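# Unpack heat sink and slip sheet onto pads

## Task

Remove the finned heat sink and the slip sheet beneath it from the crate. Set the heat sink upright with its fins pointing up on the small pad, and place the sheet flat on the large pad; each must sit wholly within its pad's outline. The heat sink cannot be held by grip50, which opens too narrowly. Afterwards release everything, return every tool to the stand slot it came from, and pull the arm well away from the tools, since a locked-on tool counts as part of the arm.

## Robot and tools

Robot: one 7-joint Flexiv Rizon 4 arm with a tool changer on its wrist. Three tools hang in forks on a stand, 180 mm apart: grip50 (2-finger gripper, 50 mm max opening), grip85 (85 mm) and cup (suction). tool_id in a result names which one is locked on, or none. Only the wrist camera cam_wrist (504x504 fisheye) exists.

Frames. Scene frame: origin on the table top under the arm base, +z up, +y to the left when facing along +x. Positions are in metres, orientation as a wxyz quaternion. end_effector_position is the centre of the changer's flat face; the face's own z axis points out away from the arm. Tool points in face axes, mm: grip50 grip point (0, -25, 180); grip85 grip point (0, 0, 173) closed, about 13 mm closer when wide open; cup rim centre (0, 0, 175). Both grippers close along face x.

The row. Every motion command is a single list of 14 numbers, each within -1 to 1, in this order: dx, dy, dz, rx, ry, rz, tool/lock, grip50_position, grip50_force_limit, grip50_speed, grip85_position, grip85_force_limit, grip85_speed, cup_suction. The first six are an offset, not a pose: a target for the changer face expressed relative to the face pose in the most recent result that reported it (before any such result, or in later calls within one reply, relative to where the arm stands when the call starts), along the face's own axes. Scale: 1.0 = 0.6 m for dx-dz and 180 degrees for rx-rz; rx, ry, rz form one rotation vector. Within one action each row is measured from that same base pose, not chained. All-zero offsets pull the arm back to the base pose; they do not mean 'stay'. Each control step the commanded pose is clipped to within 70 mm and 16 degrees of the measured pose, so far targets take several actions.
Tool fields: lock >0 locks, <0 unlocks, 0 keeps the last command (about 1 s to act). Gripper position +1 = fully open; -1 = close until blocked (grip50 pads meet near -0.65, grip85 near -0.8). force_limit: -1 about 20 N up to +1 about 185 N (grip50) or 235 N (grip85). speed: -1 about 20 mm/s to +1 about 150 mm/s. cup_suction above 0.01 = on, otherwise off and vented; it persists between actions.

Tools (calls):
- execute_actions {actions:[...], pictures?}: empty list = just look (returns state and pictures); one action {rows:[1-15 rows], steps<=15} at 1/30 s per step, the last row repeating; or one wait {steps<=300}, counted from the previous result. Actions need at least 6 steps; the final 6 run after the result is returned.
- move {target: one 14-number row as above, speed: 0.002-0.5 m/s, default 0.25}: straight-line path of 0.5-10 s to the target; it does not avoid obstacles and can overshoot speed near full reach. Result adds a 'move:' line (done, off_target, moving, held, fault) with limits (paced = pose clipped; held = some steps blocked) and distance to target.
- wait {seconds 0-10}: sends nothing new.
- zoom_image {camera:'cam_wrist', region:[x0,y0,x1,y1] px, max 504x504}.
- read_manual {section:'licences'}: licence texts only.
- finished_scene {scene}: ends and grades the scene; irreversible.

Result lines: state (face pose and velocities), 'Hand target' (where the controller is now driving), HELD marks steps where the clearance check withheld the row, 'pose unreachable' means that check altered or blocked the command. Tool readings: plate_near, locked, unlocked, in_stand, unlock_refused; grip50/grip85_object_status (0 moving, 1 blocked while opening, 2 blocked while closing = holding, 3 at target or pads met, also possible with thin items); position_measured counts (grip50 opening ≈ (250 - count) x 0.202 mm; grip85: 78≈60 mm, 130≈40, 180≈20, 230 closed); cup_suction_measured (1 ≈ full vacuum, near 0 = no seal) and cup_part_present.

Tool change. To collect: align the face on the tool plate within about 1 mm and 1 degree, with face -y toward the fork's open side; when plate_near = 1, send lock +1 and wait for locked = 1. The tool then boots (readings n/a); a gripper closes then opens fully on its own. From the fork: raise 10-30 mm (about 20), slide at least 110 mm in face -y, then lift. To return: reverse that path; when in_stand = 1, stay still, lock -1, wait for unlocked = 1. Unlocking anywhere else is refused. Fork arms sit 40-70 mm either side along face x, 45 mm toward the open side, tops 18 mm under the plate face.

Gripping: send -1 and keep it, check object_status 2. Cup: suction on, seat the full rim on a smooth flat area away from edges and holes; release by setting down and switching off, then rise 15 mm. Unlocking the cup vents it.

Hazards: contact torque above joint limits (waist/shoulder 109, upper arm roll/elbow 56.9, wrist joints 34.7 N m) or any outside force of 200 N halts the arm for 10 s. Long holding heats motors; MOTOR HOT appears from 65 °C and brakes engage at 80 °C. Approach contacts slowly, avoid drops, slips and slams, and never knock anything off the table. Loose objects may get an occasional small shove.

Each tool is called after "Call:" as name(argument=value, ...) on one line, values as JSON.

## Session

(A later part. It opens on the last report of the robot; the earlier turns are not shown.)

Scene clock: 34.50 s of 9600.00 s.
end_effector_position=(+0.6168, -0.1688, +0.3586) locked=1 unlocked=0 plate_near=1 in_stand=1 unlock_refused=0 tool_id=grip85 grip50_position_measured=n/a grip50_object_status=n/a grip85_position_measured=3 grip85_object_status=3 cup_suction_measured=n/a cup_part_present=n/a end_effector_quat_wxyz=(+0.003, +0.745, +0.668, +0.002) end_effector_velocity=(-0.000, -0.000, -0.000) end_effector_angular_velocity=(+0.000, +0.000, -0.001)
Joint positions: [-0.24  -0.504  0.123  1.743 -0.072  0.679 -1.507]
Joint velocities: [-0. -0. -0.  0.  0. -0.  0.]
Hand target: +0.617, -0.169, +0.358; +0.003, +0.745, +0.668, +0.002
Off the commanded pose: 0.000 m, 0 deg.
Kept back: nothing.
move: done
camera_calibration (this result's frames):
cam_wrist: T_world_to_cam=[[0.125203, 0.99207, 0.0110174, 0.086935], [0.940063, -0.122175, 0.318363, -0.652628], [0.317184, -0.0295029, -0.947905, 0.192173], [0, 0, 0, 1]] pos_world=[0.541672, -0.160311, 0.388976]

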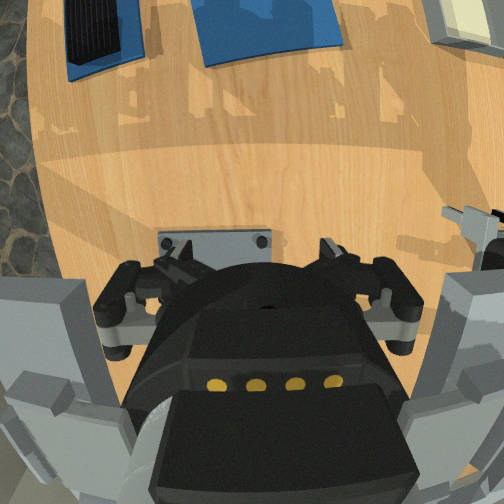

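Call:
execute_actions(actions=[{"rows":[[0,0,0.0005,0,0,0,-1,1,0,0,1,0,1,0]],"steps":15}])

Call:
execute_actions(actions=[{"steps":23}])

Scene clock: 35.03 s of 9600.00 s.
end_effector_position=(+0.6167, -0.1688, +0.3584) locked=0 unlocked=0 plate_near=1 in_stand=1 unlock_refused=0 tool_id=none grip50_position_measured=n/a grip50_object_status=n/a grip85_position_measured=n/a grip85_object_status=n/a cup_suction_measured=n/a cup_part_present=n/a end_effector_quat_wxyz=(+0.003, +0.745, +0.668, +0.002) end_effector_velocity=(+0.000, +0.000, -0.000) end_effector_angular_velocity=(-0.000, +0.000, +0.000)
Joint positions: [-0.24  -0.504  0.123  1.743 -0.072  0.68  -1.507]
Joint velocities: [ 0. -0.  0.  0. -0. -0. -0.]
Steps of this call (steps 1 to 7: nothing new was sent; steps 8 to 16: the first 9 steps of this action). Readings (end_effector_position | what the end effector reports):
8: (+0.6166, -0.1688, +0.3583) | locked=1 unlocked=0 plate_near=1 in_stand=1 unlock_refused=0 tool_id=grip85 grip50_position_measured=n/a grip50_object_status=n/a grip85_position_measured=3 grip85_object_status=3 cup_suction_measured=n/a cup_part_present=n/a
9: (+0.6167, -0.1688, +0.3583) | locked=1 unlocked=0 plate_near=1 in_stand=1 unlock_refused=0 tool_id=grip85 grip50_position_measured=n/a grip50_object_status=n/a grip85_position_measured=3 grip85_object_status=3 cup_suction_measured=n/a cup_part_present=n/a
11: (+0.6167, -0.1688, +0.3583) | locked=1 unlocked=0 plate_near=1 in_stand=1 unlock_refused=0 tool_id=grip85 grip50_position_measured=n/a grip50_object_status=n/a grip85_position_measured=3 grip85_object_status=3 cup_suction_measured=n/a cup_part_present=n/a
15: (+0.6167, -0.1688, +0.3584) | locked=0 unlocked=0 plate_near=1 in_stand=1 unlock_refused=0 tool_id=none grip50_position_measured=n/a grip50_object_status=n/a grip85_position_measured=n/a grip85_object_status=n/a cup_suction_measured=n/a cup_part_present=n/a
16: the state above

Scene clock: 35.80 s of 9600.00 s.
end_effector_position=(+0.6167, -0.1688, +0.3584) locked=0 unlocked=1 plate_near=1 in_stand=1 unlock_refused=0 tool_id=none grip50_position_measured=n/a grip50_object_status=n/a grip85_position_measured=n/a grip85_object_status=n/a cup_suction_measured=n/a cup_part_present=n/a end_effector_quat_wxyz=(+0.003, +0.745, +0.668, +0.002) end_effector_velocity=(-0.000, -0.000, -0.000) end_effector_angular_velocity=(+0.000, -0.000, -0.000)
Joint positions: [-0.24  -0.504  0.123  1.743 -0.072  0.68  -1.507]
Joint velocities: [-0.     0.    -0.     0.     0.001  0.    -0.   ]
Hand target: +0.617, -0.169, +0.358; +0.003, +0.745, +0.668, +0.002
Off the commanded pose: 0.000 m, 0 deg.
Kept back: nothing.
Steps of this call (steps 1 to 6: the last 6 steps of your previous action; steps 7 to 23: nothing new was sent). Readings (end_effector_position | what the end effector reports):
1: (+0.6167, -0.1688, +0.3584) | locked=0 unlocked=0 plate_near=1 in_stand=1 unlock_refused=0 tool_id=none grip50_position_measured=n/a grip50_object_status=n/a grip85_position_measured=n/a grip85_object_status=n/a cup_suction_measured=n/a cup_part_present=n/a
2: (+0.6167, -0.1688, +0.3584) | locked=0 unlocked=0 plate_near=1 in_stand=1 unlock_refused=0 tool_id=none grip50_position_measured=n/a grip50_object_status=n/a grip85_position_measured=n/a grip85_object_status=n/a cup_suction_measured=n/a cup_part_present=n/a
4: (+0.6167, -0.1688, +0.3584) | locked=0 unlocked=0 plate_near=1 in_stand=1 unlock_refused=0 tool_id=none grip50_position_measured=n/a grip50_object_status=n/a grip85_position_measured=n/a grip85_object_status=n/a cup_suction_measured=n/a cup_part_present=n/a
8: (+0.6167, -0.1688, +0.3584) | locked=0 unlocked=0 plate_near=1 in_stand=1 unlock_refused=0 tool_id=none grip50_position_measured=n/a grip50_object_status=n/a grip85_position_measured=n/a grip85_object_status=n/a cup_suction_measured=n/a cup_part_present=n/a
23: the state above

Call:
move(target=[0,0,-0.05,0,0,0,0,1,0,0,1,0,0,0], speed=0.15)

Call:
zoom_image(camera="cam_wrist", region=[90,230,440,430])

Call:
move(target=[0.6,0,0,0,0,0,0,1,0,0,1,0,0,0], speed=0.35)

Call:
zoom_image(camera="cam_wrist", region=[90,230,440,430])

Scene clock: 36.80 s of 9600.00 s.
end_effector_position=(+0.6166, -0.1688, +0.3885) locked=0 unlocked=1 plate_near=0 in_stand=0 unlock_refused=0 tool_id=none grip50_position_measured=n/a grip50_object_status=n/a grip85_position_measured=n/a grip85_object_status=n/a cup_suction_measured=n/a cup_part_present=n/a end_effector_quat_wxyz=(+0.003, +0.745, +0.668, +0.003) end_effector_velocity=(-0.000, -0.000, -0.000) end_effector_angular_velocity=(-0.000, +0.000, +0.000)
Joint positions: [-0.243 -0.463  0.128  1.716 -0.066  0.612 -1.511]
Joint velocities: [-0. -0. -0.  0. -0.  0. -0.]
Hand target: +0.617, -0.169, +0.388; +0.003, +0.745, +0.668, +0.002
Off the commanded pose: 0.000 m, 0 deg.
Kept back: nothing.
move: done
camera_calibration (this result's frames):
cam_wrist: T_world_to_cam=[[0.125177, 0.992075, 0.0109056, 0.0866074], [0.939911, -0.1221, 0.318839, -0.662098], [0.317644, -0.0296609, -0.947746, 0.220217], [0, 0, 0, 1]] pos_world=[0.541522, -0.160231, 0.418868]

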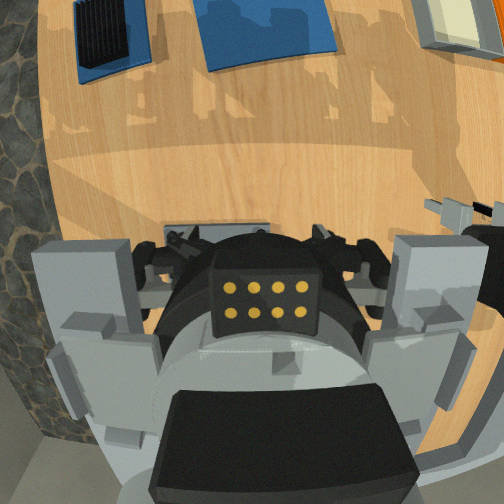

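Region (90, 230, 440, 430) of cam_wrist's 504x504 image, scaled by 1.440, with more detail than that image has; it fills the top 288 rows of this view, and the rest is white.

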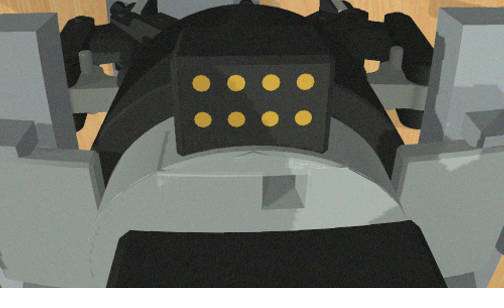

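Scene clock: 38.33 s of 9600.00 s.
end_effector_position=(+0.6556, +0.1887, +0.3878) locked=0 unlocked=1 plate_near=0 in_stand=0 unlock_refused=0 tool_id=none grip50_position_measured=n/a grip50_object_status=n/a grip85_position_measured=n/a grip85_object_status=n/a cup_suction_measured=n/a cup_part_present=n/a end_effector_quat_wxyz=(+0.004, +0.744, +0.668, +0.002) end_effector_velocity=(+0.000, +0.000, +0.000) end_effector_angular_velocity=(+0.000, -0.000, +0.001)
Joint positions: [ 0.209 -0.573  0.246  1.563 -0.16   0.553 -0.92 ]
Joint velocities: [ 0.     0.     0.    -0.     0.    -0.    -0.001]
Hand target: +0.656, +0.189, +0.388; +0.004, +0.745, +0.668, +0.002
Off the commanded pose: 0.001 m, 0 deg.
Kept back: nothing.
move: done
camera_calibration (this result's frames):
cam_wrist: T_world_to_cam=[[0.124932, 0.992131, 0.00826602, -0.271697], [0.939998, -0.121025, 0.318994, -0.655168], [0.317484, -0.0320827, -0.947721, 0.218286], [0, 0, 0, 1]] pos_world=[0.580498, 0.19727, 0.418115]

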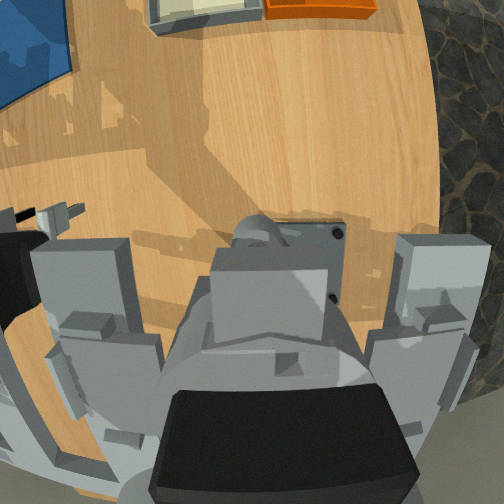

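Region (90, 230, 440, 430) of cam_wrist's 504x504 image, scaled by 1.440, with more detail than that image has; it fills the top 288 rows of this view, and the rest is white.

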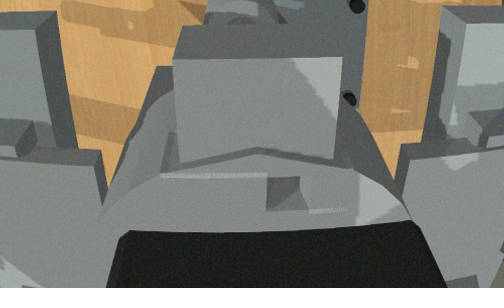

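Call:
move(target=[0.001,0,0.027,0,0.0008,0,0,1,0,0,1,0,0,0], speed=0.1)

Call:
move(target=[0,0,0.0225,0,0,0,0,1,0,0,1,0,0,0], speed=0.03)

Scene clock: 39.30 s of 9600.00 s.
end_effector_position=(+0.6558, +0.1892, +0.3715) locked=0 unlocked=1 plate_near=0 in_stand=0 unlock_refused=0 tool_id=none grip50_position_measured=n/a grip50_object_status=n/a grip85_position_measured=n/a grip85_object_status=n/a cup_suction_measured=n/a cup_part_present=n/a end_effector_quat_wxyz=(+0.003, +0.744, +0.668, +0.002) end_effector_velocity=(+0.000, -0.000, +0.000) end_effector_angular_velocity=(+0.000, -0.001, -0.000)
Joint positions: [ 0.21  -0.593  0.243  1.579 -0.164  0.589 -0.917]
Joint velocities: [-0.    -0.     0.    -0.    -0.     0.001  0.   ]
Hand target: +0.656, +0.189, +0.372; +0.003, +0.744, +0.668, +0.003
Off the commanded pose: 0.000 m, 0 deg.
Kept back: nothing.
move: done
camera_calibration (this result's frames):
cam_wrist: T_world_to_cam=[[0.12494, 0.992105, 0.0108062, -0.272999], [0.940015, -0.12185, 0.31863, -0.649794], [0.317431, -0.0296515, -0.947818, 0.202425], [0, 0, 0, 1]] pos_world=[0.580668, 0.197668, 0.401856]

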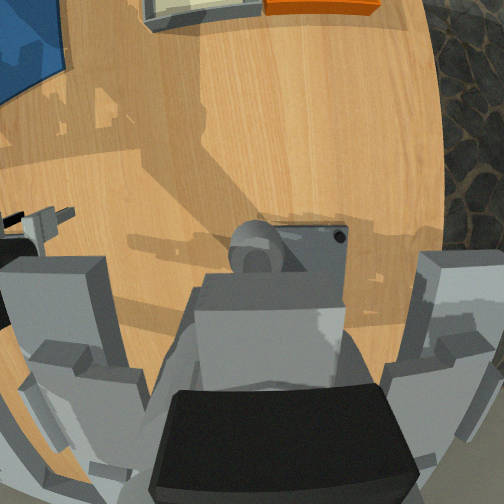

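Scene clock: 40.00 s of 9600.00 s.
end_effector_position=(+0.6560, +0.1892, +0.3584) locked=0 unlocked=1 plate_near=1 in_stand=1 unlock_refused=0 tool_id=none grip50_position_measured=n/a grip50_object_status=n/a grip85_position_measured=n/a grip85_object_status=n/a cup_suction_measured=n/a cup_part_present=n/a end_effector_quat_wxyz=(+0.003, +0.744, +0.668, +0.003) end_effector_velocity=(+0.000, +0.000, +0.000) end_effector_angular_velocity=(-0.000, -0.001, +0.001)
Joint positions: [ 0.212 -0.61   0.239  1.591 -0.169  0.618 -0.914]
Joint velocities: [ 0.     0.    -0.    -0.    -0.001  0.001 -0.   ]
Hand target: +0.656, +0.189, +0.358; +0.003, +0.745, +0.668, +0.002
Off the commanded pose: 0.000 m, 0 deg.
Kept back: nothing.
move: done
camera_calibration (this result's frames):
cam_wrist: T_world_to_cam=[[0.124814, 0.992116, 0.0112804, -0.273042], [0.939832, -0.121865, 0.319162, -0.645882], [0.318021, -0.0292342, -0.947633, 0.189419], [0, 0, 0, 1]] pos_world=[0.580861, 0.197717, 0.388721]

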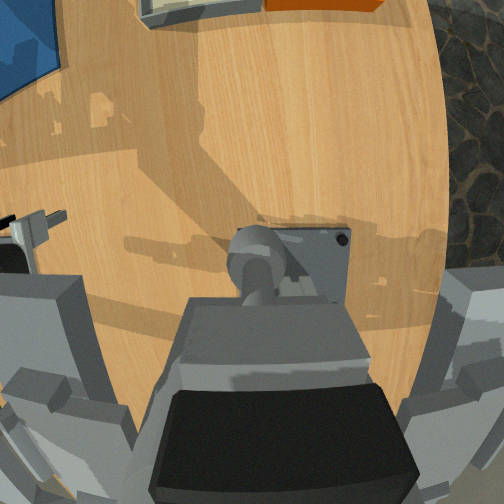

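Call:
execute_actions(actions=[{"rows":[[0,0,0,0,0,0,1,1,0,0,1,0,1,0]],"steps":15}])

Call:
execute_actions(actions=[{"steps":23}])

Scene clock: 40.43 s of 9600.00 s.
end_effector_position=(+0.6560, +0.1892, +0.3585) locked=0 unlocked=0 plate_near=1 in_stand=1 unlock_refused=0 tool_id=none grip50_position_measured=n/a grip50_object_status=n/a grip85_position_measured=n/a grip85_object_status=n/a cup_suction_measured=n/a cup_part_present=n/a end_effector_quat_wxyz=(+0.003, +0.744, +0.668, +0.003) end_effector_velocity=(-0.000, -0.000, -0.000) end_effector_angular_velocity=(-0.001, +0.000, +0.000)
Joint positions: [ 0.212 -0.61   0.239  1.591 -0.169  0.618 -0.914]
Joint velocities: [-0.    -0.    -0.    -0.    -0.001 -0.001 -0.   ]
Steps of this call (steps 1 to 4: nothing new was sent; steps 5 to 13: the first 9 steps of this action). Readings (end_effector_position | what the end effector reports):
5: (+0.6560, +0.1892, +0.3584) | locked=0 unlocked=0 plate_near=1 in_stand=1 unlock_refused=0 tool_id=none grip50_position_measured=n/a grip50_object_status=n/a grip85_position_measured=n/a grip85_object_status=n/a cup_suction_measured=n/a cup_part_present=n/a
6: (+0.6560, +0.1892, +0.3585) | locked=0 unlocked=0 plate_near=1 in_stand=1 unlock_refused=0 tool_id=none grip50_position_measured=n/a grip50_object_status=n/a grip85_position_measured=n/a grip85_object_status=n/a cup_suction_measured=n/a cup_part_present=n/a
8: (+0.6560, +0.1892, +0.3585) | locked=0 unlocked=0 plate_near=1 in_stand=1 unlock_refused=0 tool_id=none grip50_position_measured=n/a grip50_object_status=n/a grip85_position_measured=n/a grip85_object_status=n/a cup_suction_measured=n/a cup_part_present=n/a
12: (+0.6560, +0.1892, +0.3585) | locked=0 unlocked=0 plate_near=1 in_stand=1 unlock_refused=0 tool_id=none grip50_position_measured=n/a grip50_object_status=n/a grip85_position_measured=n/a grip85_object_status=n/a cup_suction_measured=n/a cup_part_present=n/a
13: the state above

Scene clock: 41.20 s of 9600.00 s.
end_effector_position=(+0.6560, +0.1892, +0.3585) locked=1 unlocked=0 plate_near=1 in_stand=1 unlock_refused=0 tool_id=cup grip50_position_measured=n/a grip50_object_status=n/a grip85_position_measured=n/a grip85_object_status=n/a cup_suction_measured=n/a cup_part_present=n/a end_effector_quat_wxyz=(+0.003, +0.744, +0.668, +0.003) end_effector_velocity=(-0.000, +0.000, -0.000) end_effector_angular_velocity=(+0.000, +0.001, -0.000)
Joint positions: [ 0.212 -0.61   0.239  1.59  -0.169  0.618 -0.914]
Joint velocities: [ 0.    -0.     0.     0.     0.001 -0.    -0.   ]
Hand target: +0.656, +0.189, +0.358; +0.003, +0.744, +0.668, +0.003
Off the commanded pose: 0.000 m, 0 deg.
Kept back: nothing.
Steps of this call (steps 1 to 6: the last 6 steps of your previous action; steps 7 to 23: nothing new was sent). Readings (end_effector_position | what the end effector reports):
1: (+0.6560, +0.1892, +0.3585) | locked=0 unlocked=0 plate_near=1 in_stand=1 unlock_refused=0 tool_id=none grip50_position_measured=n/a grip50_object_status=n/a grip85_position_measured=n/a grip85_object_status=n/a cup_suction_measured=n/a cup_part_present=n/a
2: (+0.6560, +0.1892, +0.3585) | locked=0 unlocked=0 plate_near=1 in_stand=1 unlock_refused=0 tool_id=none grip50_position_measured=n/a grip50_object_status=n/a grip85_position_measured=n/a grip85_object_status=n/a cup_suction_measured=n/a cup_part_present=n/a
4: (+0.6560, +0.1892, +0.3585) | locked=0 unlocked=0 plate_near=1 in_stand=1 unlock_refused=0 tool_id=none grip50_position_measured=n/a grip50_object_status=n/a grip85_position_measured=n/a grip85_object_status=n/a cup_suction_measured=n/a cup_part_present=n/a
8: (+0.6560, +0.1892, +0.3585) | locked=0 unlocked=0 plate_near=1 in_stand=1 unlock_refused=0 tool_id=none grip50_position_measured=n/a grip50_object_status=n/a grip85_position_measured=n/a grip85_object_status=n/a cup_suction_measured=n/a cup_part_present=n/a
23: the state above

Call:
move(target=[0,0,-0.033,0,0,0,0,1,0,0,1,0,1,0], speed=0.1)

Call:
move(target=[0,-0.2,0,0,0,0,0,1,0,0,1,0,1,0], speed=0.25)

Call:
move(target=[-0.1,-0.26,0.08,0,0,-0.03,0,1,0,0,1,0,1,0], speed=0.4)

Scene clock: 42.33 s of 9600.00 s.
end_effector_position=(+0.6559, +0.1893, +0.3785) locked=1 unlocked=0 plate_near=1 in_stand=0 unlock_refused=0 tool_id=cup grip50_position_measured=n/a grip50_object_status=n/a grip85_position_measured=n/a grip85_object_status=n/a cup_suction_measured=0.00 cup_part_present=0 end_effector_quat_wxyz=(+0.003, +0.744, +0.668, +0.003) end_effector_velocity=(+0.000, -0.000, -0.000) end_effector_angular_velocity=(-0.000, -0.000, -0.000)
Joint positions: [ 0.209 -0.585  0.245  1.572 -0.162  0.576 -0.919]
Joint velocities: [-0. -0.  0.  0. -0.  0.  0.]
Hand target: +0.656, +0.189, +0.378; +0.003, +0.744, +0.668, +0.003
Off the commanded pose: 0.000 m, 0 deg.
Kept back: nothing.
move: done
camera_calibration (this result's frames):
cam_wrist: T_world_to_cam=[[0.12482, 0.992113, 0.0114589, -0.273439], [0.939634, -0.12191, 0.319728, -0.652261], [0.318604, -0.0291412, -0.94744, 0.207983], [0, 0, 0, 1]] pos_world=[0.580753, 0.197826, 0.408731]

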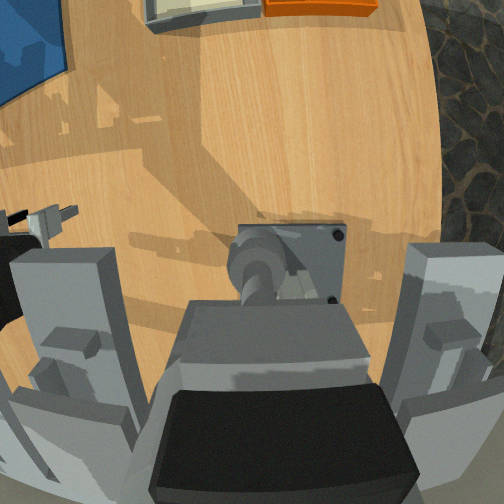

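Scene clock: 43.20 s of 9600.00 s.
end_effector_position=(+0.5363, +0.2022, +0.3772) locked=1 unlocked=0 plate_near=1 in_stand=0 unlock_refused=0 tool_id=cup grip50_position_measured=n/a grip50_object_status=n/a grip85_position_measured=n/a grip85_object_status=n/a cup_suction_measured=0.00 cup_part_present=0 end_effector_quat_wxyz=(+0.004, +0.744, +0.668, +0.003) end_effector_velocity=(+0.000, -0.000, -0.000) end_effector_angular_velocity=(-0.000, +0.000, -0.000)
Joint positions: [ 0.23  -0.363  0.307  1.931 -0.147  0.712 -0.808]
Joint velocities: [-0.    -0.001 -0.     0.    -0.     0.     0.   ]
Hand target: +0.536, +0.202, +0.377; +0.004, +0.744, +0.668, +0.003
Off the commanded pose: 0.000 m, 0 deg.
Kept back: nothing.
move: done
camera_calibration (this result's frames):
cam_wrist: T_world_to_cam=[[0.124657, 0.99214, 0.0108588, -0.270969], [0.93959, -0.121557, 0.319992, -0.538092], [0.318797, -0.0296865, -0.947358, 0.245192], [0, 0, 0, 1]] pos_world=[0.461197, 0.210709, 0.407412]

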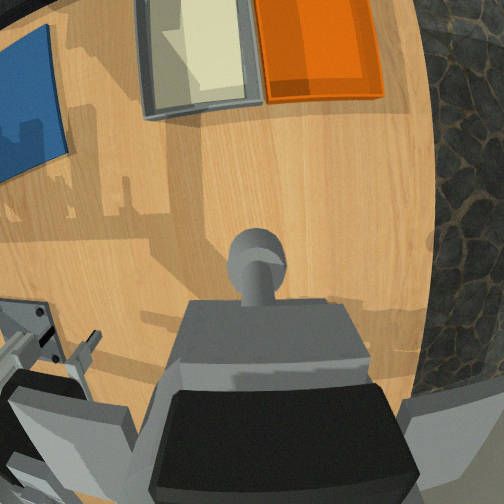

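Scene clock: 44.10 s of 9600.00 s.
end_effector_position=(+0.3752, +0.1590, +0.3276) locked=1 unlocked=0 plate_near=1 in_stand=0 unlock_refused=0 tool_id=cup grip50_position_measured=n/a grip50_object_status=n/a grip85_position_measured=n/a grip85_object_status=n/a cup_suction_measured=0.00 cup_part_present=0 end_effector_quat_wxyz=(+0.004, +0.712, +0.702, +0.003) end_effector_velocity=(-0.000, +0.000, -0.000) end_effector_angular_velocity=(-0.000, +0.001, -0.000)
Joint positions: [ 0.211 -0.131  0.405  2.427 -0.102  0.983 -0.817]
Joint velocities: [ 0.    -0.001  0.     0.     0.001 -0.     0.   ]
Hand target: +0.375, +0.159, +0.328; +0.004, +0.712, +0.702, +0.003
Off the commanded pose: 0.000 m, 0 deg.
Kept back: nothing.
move: done
camera_calibration (this result's frames):
cam_wrist: T_world_to_cam=[[0.0307629, 0.999481, 0.00951966, -0.172993], [0.94674, -0.0321911, 0.320386, -0.393071], [0.320526, -0.000843345, -0.947239, 0.243023], [0, 0, 0, 1]] pos_world=[0.299563, 0.160455, 0.357782]

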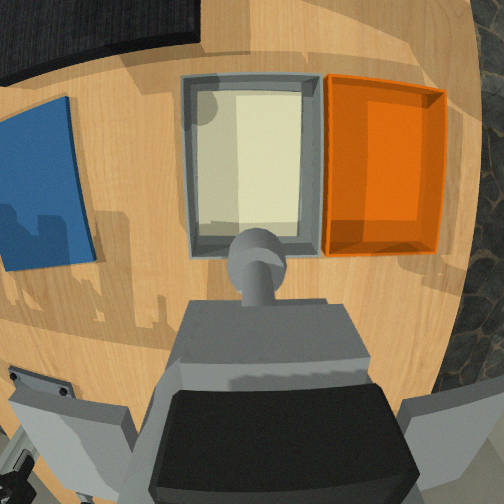

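Call:
zoom_image(camera="cam_wrist", region=[150,60,360,300])

Region (150, 60, 360, 300) of cam_wrist's 504x504 image, scaled by 2.100, with more detail than that image has; it fills the left 441 columns of this view, and the rest is white.

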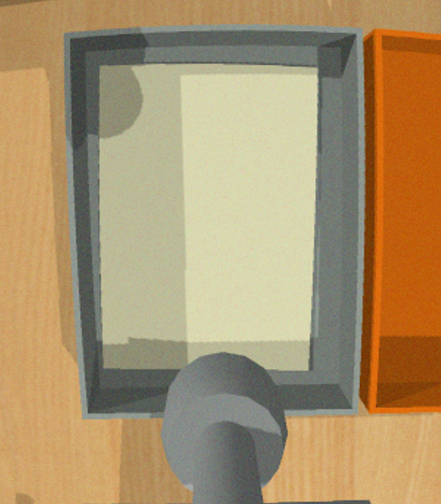

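Call:
move(target=[-0.0085,-0.0833,0.215,0,0,0,0,1,0,0,1,0,1,0], speed=0.25)

Call:
move(target=[0,0,0.022,0,0,0,0,1,0,0,1,0,1,1], speed=0.03)

Scene clock: 46.00 s of 9600.00 s.
end_effector_position=(+0.3268, +0.1543, +0.1987) locked=1 unlocked=0 plate_near=1 in_stand=0 unlock_refused=0 tool_id=cup grip50_position_measured=n/a grip50_object_status=n/a grip85_position_measured=n/a grip85_object_status=n/a cup_suction_measured=0.00 cup_part_present=0 end_effector_quat_wxyz=(+0.004, +0.712, +0.702, +0.002) end_effector_velocity=(-0.001, -0.000, +0.000) end_effector_angular_velocity=(+0.002, -0.021, +0.002)
Joint positions: [ 0.588 -0.474 -0.04   2.691 -0.457  1.604 -0.505]
Joint velocities: [ 0.145 -0.011 -0.032 -0.     0.269  0.028 -0.154]
Hand target: +0.327, +0.154, +0.199; +0.004, +0.712, +0.702, +0.002
Off the commanded pose: 0.001 m, 0 deg.
joint sent to its limit — the command would take joint 4 (elbow) past its upper limit, so that joint was sent only as far as its limit.
Kept back: nothing.
move: done
camera_calibration (this result's frames):
cam_wrist: T_world_to_cam=[[0.0313363, 0.999468, 0.00908794, -0.165677], [0.947299, -0.0325984, 0.318688, -0.305904], [0.318814, -0.00137749, -0.947816, 0.137254], [0, 0, 0, 1]] pos_world=[0.251216, 0.155806, 0.229085]

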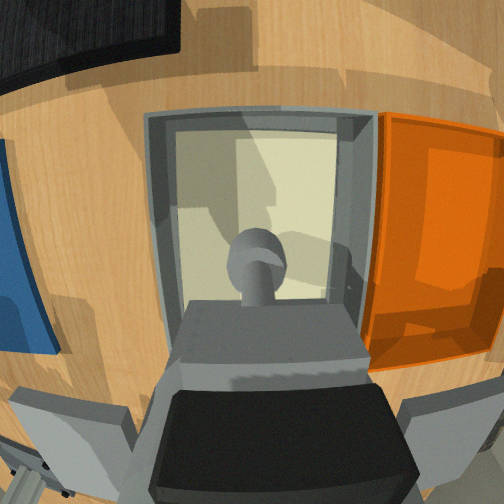

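Scene clock: 46.70 s of 9600.00 s.
end_effector_position=(+0.3268, +0.1542, +0.1855) locked=1 unlocked=0 plate_near=1 in_stand=0 unlock_refused=0 tool_id=cup grip50_position_measured=n/a grip50_object_status=n/a grip85_position_measured=n/a grip85_object_status=n/a cup_suction_measured=0.00 cup_part_present=0 end_effector_quat_wxyz=(+0.004, +0.712, +0.702, +0.002) end_effector_velocity=(+0.000, +0.000, +0.000) end_effector_angular_velocity=(+0.001, -0.001, +0.000)
Joint positions: [ 0.637 -0.532 -0.089  2.69  -0.448  1.666 -0.507]
Joint velocities: [ 0.    -0.     0.    -0.     0.     0.001 -0.   ]
Hand target: +0.327, +0.154, +0.186; +0.004, +0.712, +0.702, +0.002
Off the commanded pose: 0.000 m, 0 deg.
Kept back: nothing.
move: done
camera_calibration (this result's frames):
cam_wrist: T_world_to_cam=[[0.0313407, 0.99947, 0.00875558, -0.165388], [0.9474, -0.0324972, 0.318399, -0.301723], [0.318515, -0.00168381, -0.947916, 0.124874], [0, 0, 0, 1]] pos_world=[0.251261, 0.155705, 0.215886]

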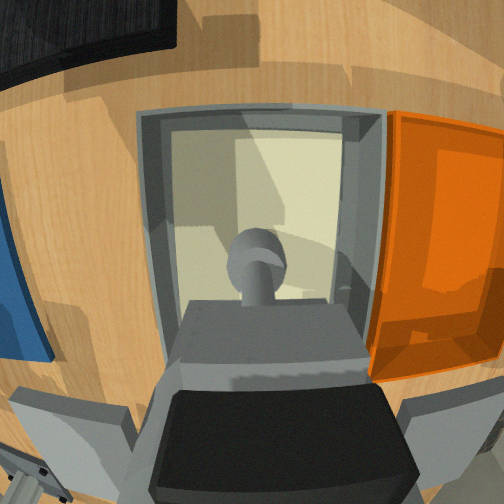

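Call:
move(target=[0,0,0.006,0,0,0,0,1,0,0,1,0,1,1], speed=0.02)

Scene clock: 47.63 s of 9600.00 s.
end_effector_position=(+0.3267, +0.1541, +0.1819) locked=1 unlocked=0 plate_near=1 in_stand=0 unlock_refused=0 tool_id=cup grip50_position_measured=n/a grip50_object_status=n/a grip85_position_measured=n/a grip85_object_status=n/a cup_suction_measured=0.00 cup_part_present=0 end_effector_quat_wxyz=(+0.004, +0.712, +0.702, +0.002) end_effector_velocity=(-0.000, +0.000, +0.000) end_effector_angular_velocity=(+0.001, -0.000, +0.001)
Joint positions: [ 0.647 -0.548 -0.099  2.69  -0.446  1.682 -0.507]
Joint velocities: [ 0.    -0.    -0.     0.    -0.     0.001 -0.   ]
Hand target: +0.327, +0.154, +0.182; +0.004, +0.712, +0.702, +0.002
Off the commanded pose: 0.000 m, 0 deg.
Kept back: nothing.
move: done
camera_calibration (this result's frames):
cam_wrist: T_world_to_cam=[[0.0313766, 0.99947, 0.00861967, -0.165267], [0.947468, -0.0324882, 0.318195, -0.300508], [0.318306, -0.001817, -0.947986, 0.121595], [0, 0, 0, 1]] pos_world=[0.251203, 0.155638, 0.212315]

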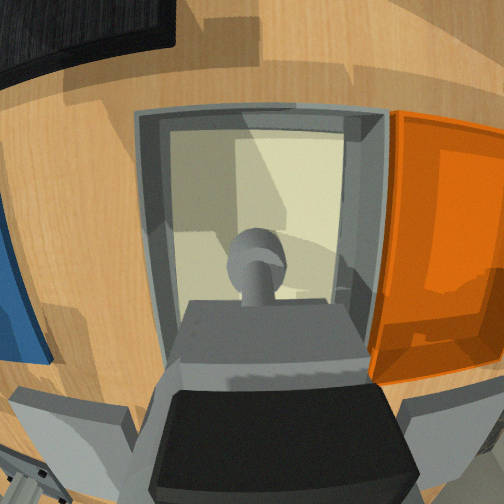

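Call:
move(target=[0,0,0.006,0,0,0,0,1,0,0,1,0,1,1], speed=0.02)

Scene clock: 48.57 s of 9600.00 s.
end_effector_position=(+0.3267, +0.1541, +0.1783) locked=1 unlocked=0 plate_near=1 in_stand=0 unlock_refused=0 tool_id=cup grip50_position_measured=n/a grip50_object_status=n/a grip85_position_measured=n/a grip85_object_status=n/a cup_suction_measured=1.00 cup_part_present=1 end_effector_quat_wxyz=(+0.004, +0.712, +0.702, +0.001) end_effector_velocity=(+0.000, +0.000, +0.000) end_effector_angular_velocity=(+0.000, -0.000, -0.000)
Joint positions: [ 0.657 -0.564 -0.109  2.689 -0.444  1.697 -0.507]
Joint velocities: [-0. -0.  0. -0. -0.  0.  0.]
Hand target: +0.327, +0.154, +0.178; +0.004, +0.712, +0.702, +0.002
Off the commanded pose: 0.000 m, 0 deg.
Kept back: nothing.
move: done
camera_calibration (this result's frames):
cam_wrist: T_world_to_cam=[[0.0314307, 0.99947, 0.00846269, -0.165144], [0.947545, -0.0324901, 0.317966, -0.299282], [0.318073, -0.00197513, -0.948064, 0.118325], [0, 0, 0, 1]] pos_world=[0.251138, 0.155566, 0.208739]

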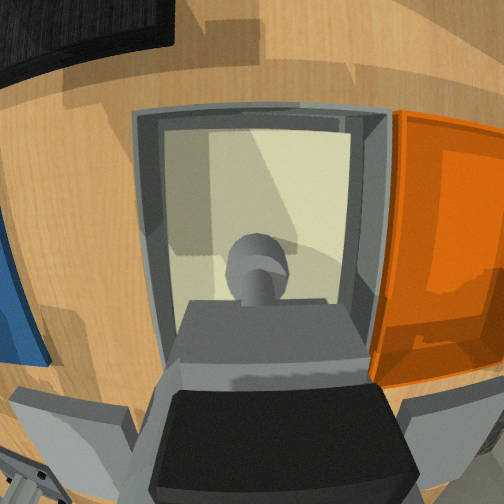

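Call:
move(target=[0,0,-0.1,0,0,0,0,1,0,0,1,0,1,1], speed=0.15)

Call:
move(target=[-0.24,0.115,-0.03,0,0,-0.02,0,1,0,0,1,0,1,1], speed=0.3)

Scene clock: 49.93 s of 9600.00 s.
end_effector_position=(+0.3261, +0.1541, +0.2381) locked=1 unlocked=0 plate_near=1 in_stand=0 unlock_refused=0 tool_id=cup grip50_position_measured=n/a grip50_object_status=n/a grip85_position_measured=n/a grip85_object_status=n/a cup_suction_measured=1.00 cup_part_present=1 end_effector_quat_wxyz=(+0.003, +0.712, +0.702, +0.002) end_effector_velocity=(-0.000, +0.000, -0.001) end_effector_angular_velocity=(-0.000, +0.001, +0.001)
Joint positions: [ 0.451 -0.32   0.159  2.661 -0.326  1.403 -0.592]
Joint velocities: [-0.    -0.002  0.    -0.    -0.     0.    -0.   ]
Hand target: +0.326, +0.154, +0.238; +0.003, +0.712, +0.702, +0.002
Off the commanded pose: 0.000 m, 0 deg.
Kept back: nothing.
move: done
camera_calibration (this result's frames):
cam_wrist: T_world_to_cam=[[0.031352, 0.999471, 0.00864566, -0.165723], [0.947532, -0.0324736, 0.318006, -0.317719], [0.318119, -0.0017781, -0.948049, 0.175077], [0, 0, 0, 1]] pos_world=[0.250549, 0.15563, 0.268451]

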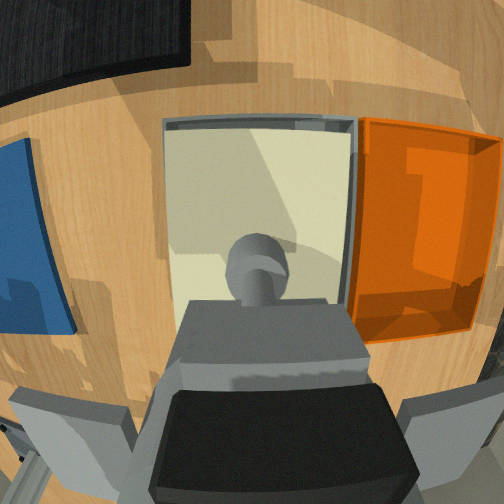

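Scene clock: 50.90 s of 9600.00 s.
end_effector_position=(+0.3927, +0.0099, +0.2567) locked=1 unlocked=0 plate_near=1 in_stand=0 unlock_refused=0 tool_id=cup grip50_position_measured=n/a grip50_object_status=n/a grip85_position_measured=n/a grip85_object_status=n/a cup_suction_measured=1.00 cup_part_present=1 end_effector_quat_wxyz=(+0.003, +0.690, +0.724, +0.002) end_effector_velocity=(+0.000, +0.001, +0.000) end_effector_angular_velocity=(-0.000, -0.000, +0.002)
Joint positions: [ 0.039 -0.296  0.187  2.549 -0.182  1.272 -1.185]
Joint velocities: [ 0.002 -0.     0.    -0.    -0.001  0.     0.   ]
Hand target: +0.393, +0.010, +0.257; +0.003, +0.690, +0.724, +0.002
Off the commanded pose: 0.001 m, 0 deg.
Kept back: nothing.
move: done
camera_calibration (this result's frames):
cam_wrist: T_world_to_cam=[[-0.0311358, 0.999462, 0.010351, 0.000262824], [0.947905, 0.0262418, 0.31747, -0.392058], [0.317028, 0.0196965, -0.948212, 0.171584], [0, 0, 0, 1]] pos_world=[0.317245, 0.00664603, 0.287162]

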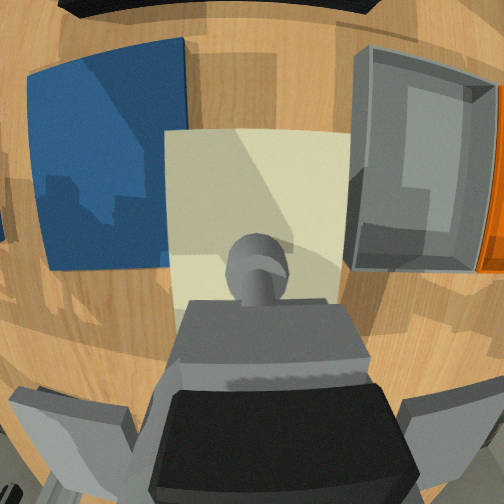

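Call:
move(target=[-0.2372,-0.0957,0.1028,0,0,-0.019,0,1,0,0,1,0,1,1], speed=0.3)

Scene clock: 52.10 s of 9600.00 s.
end_effector_position=(+0.3426, -0.1343, +0.1948) locked=1 unlocked=0 plate_near=1 in_stand=0 unlock_refused=0 tool_id=cup grip50_position_measured=n/a grip50_object_status=n/a grip85_position_measured=n/a grip85_object_status=n/a cup_suction_measured=1.00 cup_part_present=1 end_effector_quat_wxyz=(+0.002, +0.668, +0.744, +0.003) end_effector_velocity=(+0.000, +0.000, +0.000) end_effector_angular_velocity=(-0.000, -0.000, +0.001)
Joint positions: [-0.21  -0.501  0.006  2.646 -0.28   1.583 -1.561]
Joint velocities: [ 0.001  0.001 -0.    -0.    -0.    -0.001  0.   ]
Hand target: +0.343, -0.134, +0.195; +0.002, +0.668, +0.744, +0.003
Off the commanded pose: 0.001 m, 0 deg.
Kept back: nothing.
move: done
camera_calibration (this result's frames):
cam_wrist: T_world_to_cam=[[-0.0900254, 0.995866, 0.0121017, 0.162853], [0.944718, 0.0815424, 0.317583, -0.312641], [0.315283, 0.0400232, -0.948153, 0.134914], [0, 0, 0, 1]] pos_world=[0.267483, -0.142086, 0.225238]

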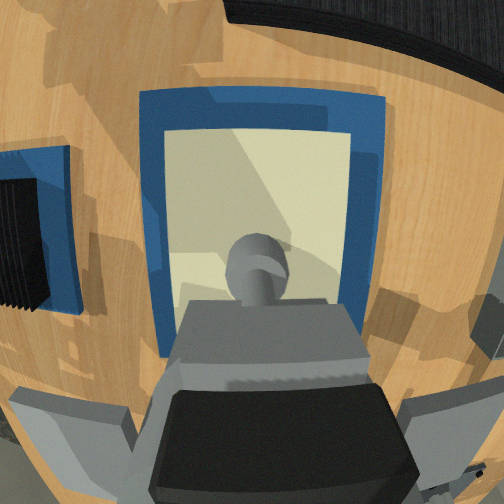

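Call:
move(target=[0.005,-0.003,0.033,0,0,0,0,1,0,0,1,0,1,1], speed=0.05)

Call:
move(target=[0,0,0.006,0,0,0,0,1,0,0,1,0,1,1], speed=0.01)

Scene clock: 53.07 s of 9600.00 s.
end_effector_position=(+0.3405, -0.1315, +0.1750) locked=1 unlocked=0 plate_near=1 in_stand=0 unlock_refused=0 tool_id=cup grip50_position_measured=n/a grip50_object_status=n/a grip85_position_measured=n/a grip85_object_status=n/a cup_suction_measured=1.00 cup_part_present=1 end_effector_quat_wxyz=(+0.002, +0.668, +0.744, +0.003) end_effector_velocity=(+0.000, -0.000, +0.000) end_effector_angular_velocity=(-0.000, -0.002, -0.001)
Joint positions: [-0.159 -0.584 -0.037  2.648 -0.272  1.67  -1.555]
Joint velocities: [-0.     0.001 -0.    -0.    -0.     0.001  0.   ]
Hand target: +0.341, -0.132, +0.175; +0.002, +0.668, +0.744, +0.003
Off the commanded pose: 0.000 m, 0 deg.
Kept back: nothing.
move: done
camera_calibration (this result's frames):
cam_wrist: T_world_to_cam=[[-0.0902378, 0.995846, 0.0121993, 0.160137], [0.944861, 0.0817332, 0.317107, -0.304533], [0.314793, 0.0401417, -0.948311, 0.116875], [0, 0, 0, 1]] pos_world=[0.2654, -0.139273, 0.20545]

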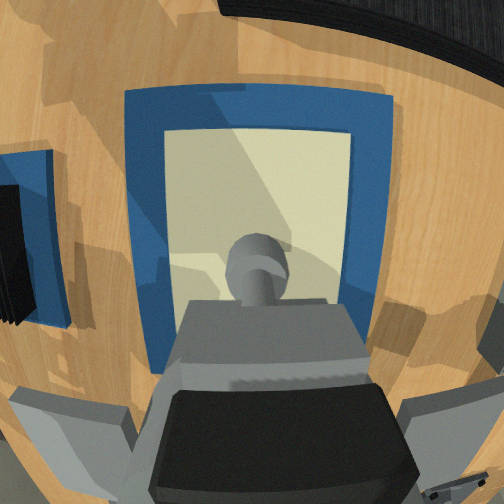

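Scene clock: 53.77 s of 9600.00 s.
end_effector_position=(+0.3409, -0.1316, +0.1724) locked=1 unlocked=0 plate_near=1 in_stand=0 unlock_refused=0 tool_id=cup grip50_position_measured=n/a grip50_object_status=n/a grip85_position_measured=n/a grip85_object_status=n/a cup_suction_measured=1.00 cup_part_present=1 end_effector_quat_wxyz=(+0.003, +0.669, +0.744, +0.004) end_effector_velocity=(-0.000, +0.000, -0.000) end_effector_angular_velocity=(-0.000, +0.000, +0.001)
Joint positions: [-0.153 -0.597 -0.043  2.646 -0.27   1.685 -1.555]
Joint velocities: [ 0.    -0.     0.     0.     0.    -0.    -0.001]
Hand target: +0.341, -0.131, +0.171; +0.002, +0.668, +0.744, +0.003
Off the commanded pose: 0.001 m, 0 deg.
Kept back: nothing.
move: done
camera_calibration (this result's frames):
cam_wrist: T_world_to_cam=[[-0.0892575, 0.995938, 0.0118428, 0.160096], [0.9439, 0.0807863, 0.320197, -0.304393], [0.31794, 0.0397584, -0.947277, 0.113024], [0, 0, 0, 1]] pos_world=[0.265672, -0.139348, 0.202635]

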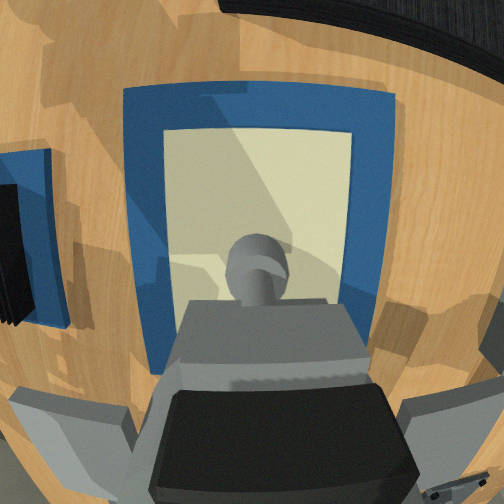

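Contact. Release.

Call:
move(target=[0,0,-0.002,0,0,0,0,1,0,0,1,0,1,0])

Call:
move(target=[0,0,-0.06,0,0,0,0,1,0,0,1,0,1,0], speed=0.12)

Scene clock: 54.70 s of 9600.00 s.
end_effector_position=(+0.3414, -0.1317, +0.1740) locked=1 unlocked=0 plate_near=1 in_stand=0 unlock_refused=0 tool_id=cup grip50_position_measured=n/a grip50_object_status=n/a grip85_position_measured=n/a grip85_object_status=n/a cup_suction_measured=0.00 cup_part_present=0 end_effector_quat_wxyz=(+0.004, +0.669, +0.743, +0.004) end_effector_velocity=(+0.000, +0.000, +0.000) end_effector_angular_velocity=(+0.000, -0.001, +0.001)
Joint positions: [-0.155 -0.591 -0.041  2.647 -0.27   1.681 -1.555]
Joint velocities: [ 0.    -0.     0.    -0.    -0.001  0.001 -0.   ]
Hand target: +0.341, -0.132, +0.174; +0.003, +0.669, +0.744, +0.004
Off the commanded pose: 0.001 m, 0 deg.
Kept back: nothing.
move: done
camera_calibration (this result's frames):
cam_wrist: T_world_to_cam=[[-0.0889241, 0.995972, 0.0114888, 0.160178], [0.943244, 0.0804997, 0.322197, -0.305539], [0.319974, 0.0394878, -0.946603, 0.113545], [0, 0, 0, 1]] pos_world=[0.26611, -0.13942, 0.204085]

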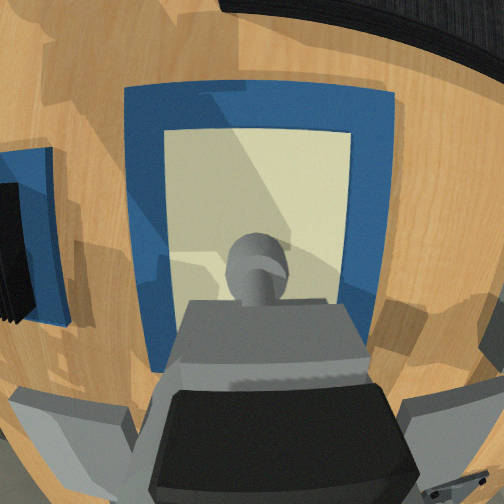

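Scene clock: 55.43 s of 9600.00 s.
end_effector_position=(+0.3409, -0.1317, +0.2099) locked=1 unlocked=0 plate_near=1 in_stand=0 unlock_refused=0 tool_id=cup grip50_position_measured=n/a grip50_object_status=n/a grip85_position_measured=n/a grip85_object_status=n/a cup_suction_measured=0.00 cup_part_present=0 end_effector_quat_wxyz=(+0.004, +0.669, +0.743, +0.004) end_effector_velocity=(-0.000, +0.000, -0.000) end_effector_angular_velocity=(+0.000, +0.001, +0.000)
Joint positions: [-0.234 -0.439  0.04   2.656 -0.276  1.533 -1.558]
Joint velocities: [ 0.    -0.001  0.    -0.    -0.     0.     0.   ]
Hand target: +0.341, -0.132, +0.210; +0.004, +0.669, +0.743, +0.004
Off the commanded pose: 0.000 m, 0 deg.
Kept back: nothing.
move: done
camera_calibration (this result's frames):
cam_wrist: T_world_to_cam=[[-0.0889824, 0.995967, 0.0114908, 0.159727], [0.943211, 0.0805507, 0.322282, -0.316588], [0.320056, 0.0395156, -0.946574, 0.147638], [0, 0, 0, 1]] pos_world=[0.265569, -0.139415, 0.239945]

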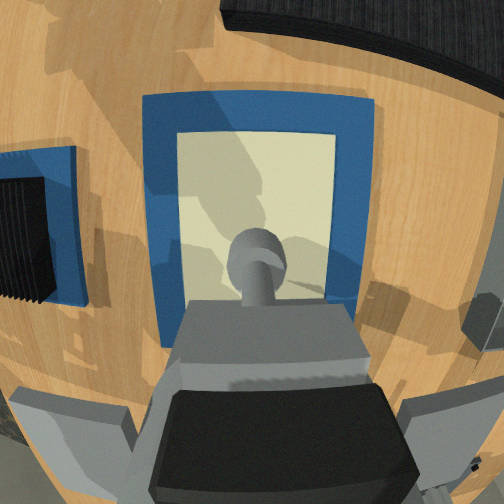

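Call:
move(target=[0.519,0.3858,-0.2748,0.001,-0.0008,0.0682,0,1,0,0,1,0,1,0], speed=0.45)

Scene clock: 57.17 s of 9600.00 s.
end_effector_position=(+0.5360, +0.2018, +0.3765) locked=1 unlocked=0 plate_near=1 in_stand=0 unlock_refused=0 tool_id=cup grip50_position_measured=n/a grip50_object_status=n/a grip85_position_measured=n/a grip85_object_status=n/a cup_suction_measured=0.00 cup_part_present=0 end_effector_quat_wxyz=(+0.004, +0.744, +0.668, +0.002) end_effector_velocity=(-0.000, -0.000, +0.000) end_effector_angular_velocity=(-0.000, -0.000, -0.000)
Joint positions: [ 0.219 -0.366  0.319  1.932 -0.155  0.711 -0.803]
Joint velocities: [-0.     0.001 -0.     0.    -0.    -0.     0.   ]
Hand target: +0.536, +0.202, +0.377; +0.004, +0.744, +0.668, +0.002
Off the commanded pose: 0.001 m, 0 deg.
Kept back: nothing.
move: done
camera_calibration (this result's frames):
cam_wrist: T_world_to_cam=[[0.124193, 0.992227, 0.00782707, -0.269131], [0.939948, -0.120169, 0.319465, -0.537887], [0.317922, -0.0323182, -0.947566, 0.245701], [0, 0, 0, 1]] pos_world=[0.460896, 0.210342, 0.40676]

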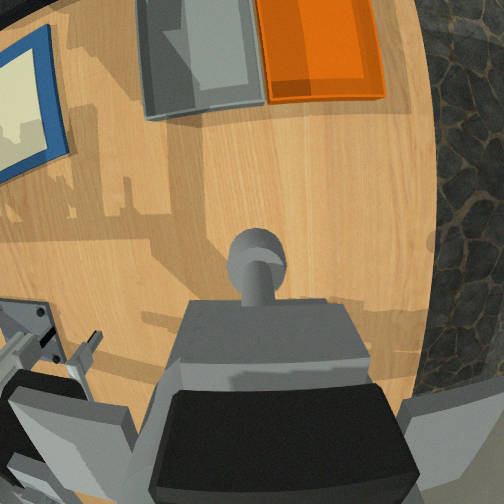

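Call:
move(target=[0.0008,0.2005,-0.0015,0,0.0011,0,0,1,0,0,1,0,1,0], speed=0.2)

Call:
move(target=[0,0,0.0337,0,0,0,0,1,0,0,1,0,1,0], speed=0.04)

Scene clock: 58.37 s of 9600.00 s.
end_effector_position=(+0.6559, +0.1894, +0.3786) locked=1 unlocked=0 plate_near=1 in_stand=0 unlock_refused=0 tool_id=cup grip50_position_measured=n/a grip50_object_status=n/a grip85_position_measured=n/a grip85_object_status=n/a cup_suction_measured=0.00 cup_part_present=0 end_effector_quat_wxyz=(+0.003, +0.744, +0.668, +0.003) end_effector_velocity=(+0.000, -0.000, +0.001) end_effector_angular_velocity=(-0.000, -0.000, -0.000)
Joint positions: [ 0.2   -0.587  0.257  1.571 -0.17   0.575 -0.915]
Joint velocities: [-0.     0.001 -0.    -0.     0.    -0.    -0.   ]
Hand target: +0.656, +0.190, +0.379; +0.003, +0.744, +0.668, +0.003
Off the commanded pose: 0.000 m, 0 deg.
Kept back: nothing.
move: done
camera_calibration (this result's frames):
cam_wrist: T_world_to_cam=[[0.124296, 0.992175, 0.0118032, -0.273303], [0.939861, -0.121539, 0.3192, -0.652343], [0.318137, -0.0285818, -0.947614, 0.208376], [0, 0, 0, 1]] pos_world=[0.58079, 0.197835, 0.408914]

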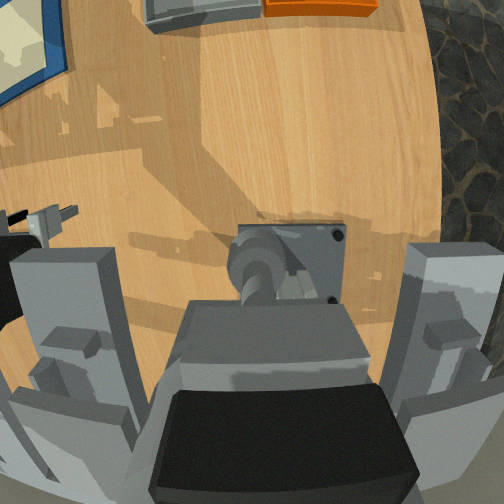

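Scene clock: 59.10 s of 9600.00 s.
end_effector_position=(+0.6561, +0.1894, +0.3586) locked=1 unlocked=0 plate_near=1 in_stand=1 unlock_refused=0 tool_id=cup grip50_position_measured=n/a grip50_object_status=n/a grip85_position_measured=n/a grip85_object_status=n/a cup_suction_measured=0.00 cup_part_present=0 end_effector_quat_wxyz=(+0.003, +0.744, +0.668, +0.003) end_effector_velocity=(+0.000, -0.000, +0.000) end_effector_angular_velocity=(-0.000, -0.001, -0.000)
Joint positions: [ 0.202 -0.612  0.251  1.59  -0.177  0.618 -0.91 ]
Joint velocities: [-0.     0.    -0.    -0.    -0.001  0.001  0.   ]
Hand target: +0.656, +0.189, +0.358; +0.003, +0.744, +0.668, +0.003
Off the commanded pose: 0.000 m, 0 deg.
Kept back: nothing.
move: done
camera_calibration (this result's frames):
cam_wrist: T_world_to_cam=[[0.124136, 0.992193, 0.0119907, -0.2731], [0.939838, -0.121444, 0.319307, -0.646168], [0.31827, -0.0283681, -0.947576, 0.189161], [0, 0, 0, 1]] pos_world=[0.58099, 0.19786, 0.388845]

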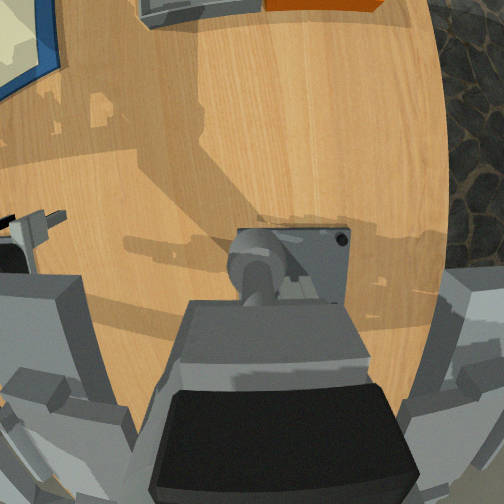

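Call:
execute_actions(actions=[{"rows":[[0,0,0.0003,0,0,0,-1,1,0,0,1,0,1,0]],"steps":15}])

Call:
execute_actions(actions=[{"steps":23}])

Scene clock: 59.53 s of 9600.00 s.
end_effector_position=(+0.6561, +0.1895, +0.3584) locked=0 unlocked=0 plate_near=1 in_stand=1 unlock_refused=0 tool_id=none grip50_position_measured=n/a grip50_object_status=n/a grip85_position_measured=n/a grip85_object_status=n/a cup_suction_measured=n/a cup_part_present=n/a end_effector_quat_wxyz=(+0.003, +0.744, +0.668, +0.003) end_effector_velocity=(-0.000, +0.000, -0.000) end_effector_angular_velocity=(+0.000, -0.000, -0.000)
Joint positions: [ 0.202 -0.612  0.251  1.59  -0.177  0.618 -0.91 ]
Joint velocities: [ 0.    -0.     0.     0.     0.     0.001  0.   ]
Steps of this call (steps 1 to 4: nothing new was sent; steps 5 to 13: the first 9 steps of this action). Readings (end_effector_position | what the end effector reports):
5: (+0.6561, +0.1894, +0.3584) | locked=1 unlocked=0 plate_near=1 in_stand=1 unlock_refused=0 tool_id=cup grip50_position_measured=n/a grip50_object_status=n/a grip85_position_measured=n/a grip85_object_status=n/a cup_suction_measured=0.00 cup_part_present=0
6: (+0.6561, +0.1894, +0.3584) | locked=1 unlocked=0 plate_near=1 in_stand=1 unlock_refused=0 tool_id=cup grip50_position_measured=n/a grip50_object_status=n/a grip85_position_measured=n/a grip85_object_status=n/a cup_suction_measured=0.00 cup_part_present=0
8: (+0.6561, +0.1894, +0.3584) | locked=1 unlocked=0 plate_near=1 in_stand=1 unlock_refused=0 tool_id=cup grip50_position_measured=n/a grip50_object_status=n/a grip85_position_measured=n/a grip85_object_status=n/a cup_suction_measured=0.00 cup_part_present=0
12: (+0.6561, +0.1894, +0.3584) | locked=0 unlocked=0 plate_near=1 in_stand=1 unlock_refused=0 tool_id=none grip50_position_measured=n/a grip50_object_status=n/a grip85_position_measured=n/a grip85_object_status=n/a cup_suction_measured=n/a cup_part_present=n/a
13: the state above

Scene clock: 60.30 s of 9600.00 s.
end_effector_position=(+0.6561, +0.1895, +0.3584) locked=0 unlocked=1 plate_near=1 in_stand=1 unlock_refused=0 tool_id=none grip50_position_measured=n/a grip50_object_status=n/a grip85_position_measured=n/a grip85_object_status=n/a cup_suction_measured=n/a cup_part_present=n/a end_effector_quat_wxyz=(+0.003, +0.744, +0.668, +0.003) end_effector_velocity=(+0.000, +0.000, +0.000) end_effector_angular_velocity=(-0.000, -0.001, +0.001)
Joint positions: [ 0.202 -0.612  0.251  1.59  -0.177  0.618 -0.91 ]
Joint velocities: [ 0.    -0.     0.     0.    -0.001  0.001 -0.   ]
Hand target: +0.656, +0.189, +0.358; +0.003, +0.744, +0.668, +0.003
Off the commanded pose: 0.000 m, 0 deg.
Kept back: nothing.
Steps of this call (steps 1 to 6: the last 6 steps of your previous action; steps 7 to 23: nothing new was sent). Readings (end_effector_position | what the end effector reports):
1: (+0.6561, +0.1895, +0.3584) | locked=0 unlocked=0 plate_near=1 in_stand=1 unlock_refused=0 tool_id=none grip50_position_measured=n/a grip50_object_status=n/a grip85_position_measured=n/a grip85_object_status=n/a cup_suction_measured=n/a cup_part_present=n/a
2: (+0.6561, +0.1895, +0.3584) | locked=0 unlocked=0 plate_near=1 in_stand=1 unlock_refused=0 tool_id=none grip50_position_measured=n/a grip50_object_status=n/a grip85_position_measured=n/a grip85_object_status=n/a cup_suction_measured=n/a cup_part_present=n/a
4: (+0.6561, +0.1895, +0.3584) | locked=0 unlocked=0 plate_near=1 in_stand=1 unlock_refused=0 tool_id=none grip50_position_measured=n/a grip50_object_status=n/a grip85_position_measured=n/a grip85_object_status=n/a cup_suction_measured=n/a cup_part_present=n/a
8: (+0.6561, +0.1895, +0.3584) | locked=0 unlocked=0 plate_near=1 in_stand=1 unlock_refused=0 tool_id=none grip50_position_measured=n/a grip50_object_status=n/a grip85_position_measured=n/a grip85_object_status=n/a cup_suction_measured=n/a cup_part_present=n/a
23: the state above


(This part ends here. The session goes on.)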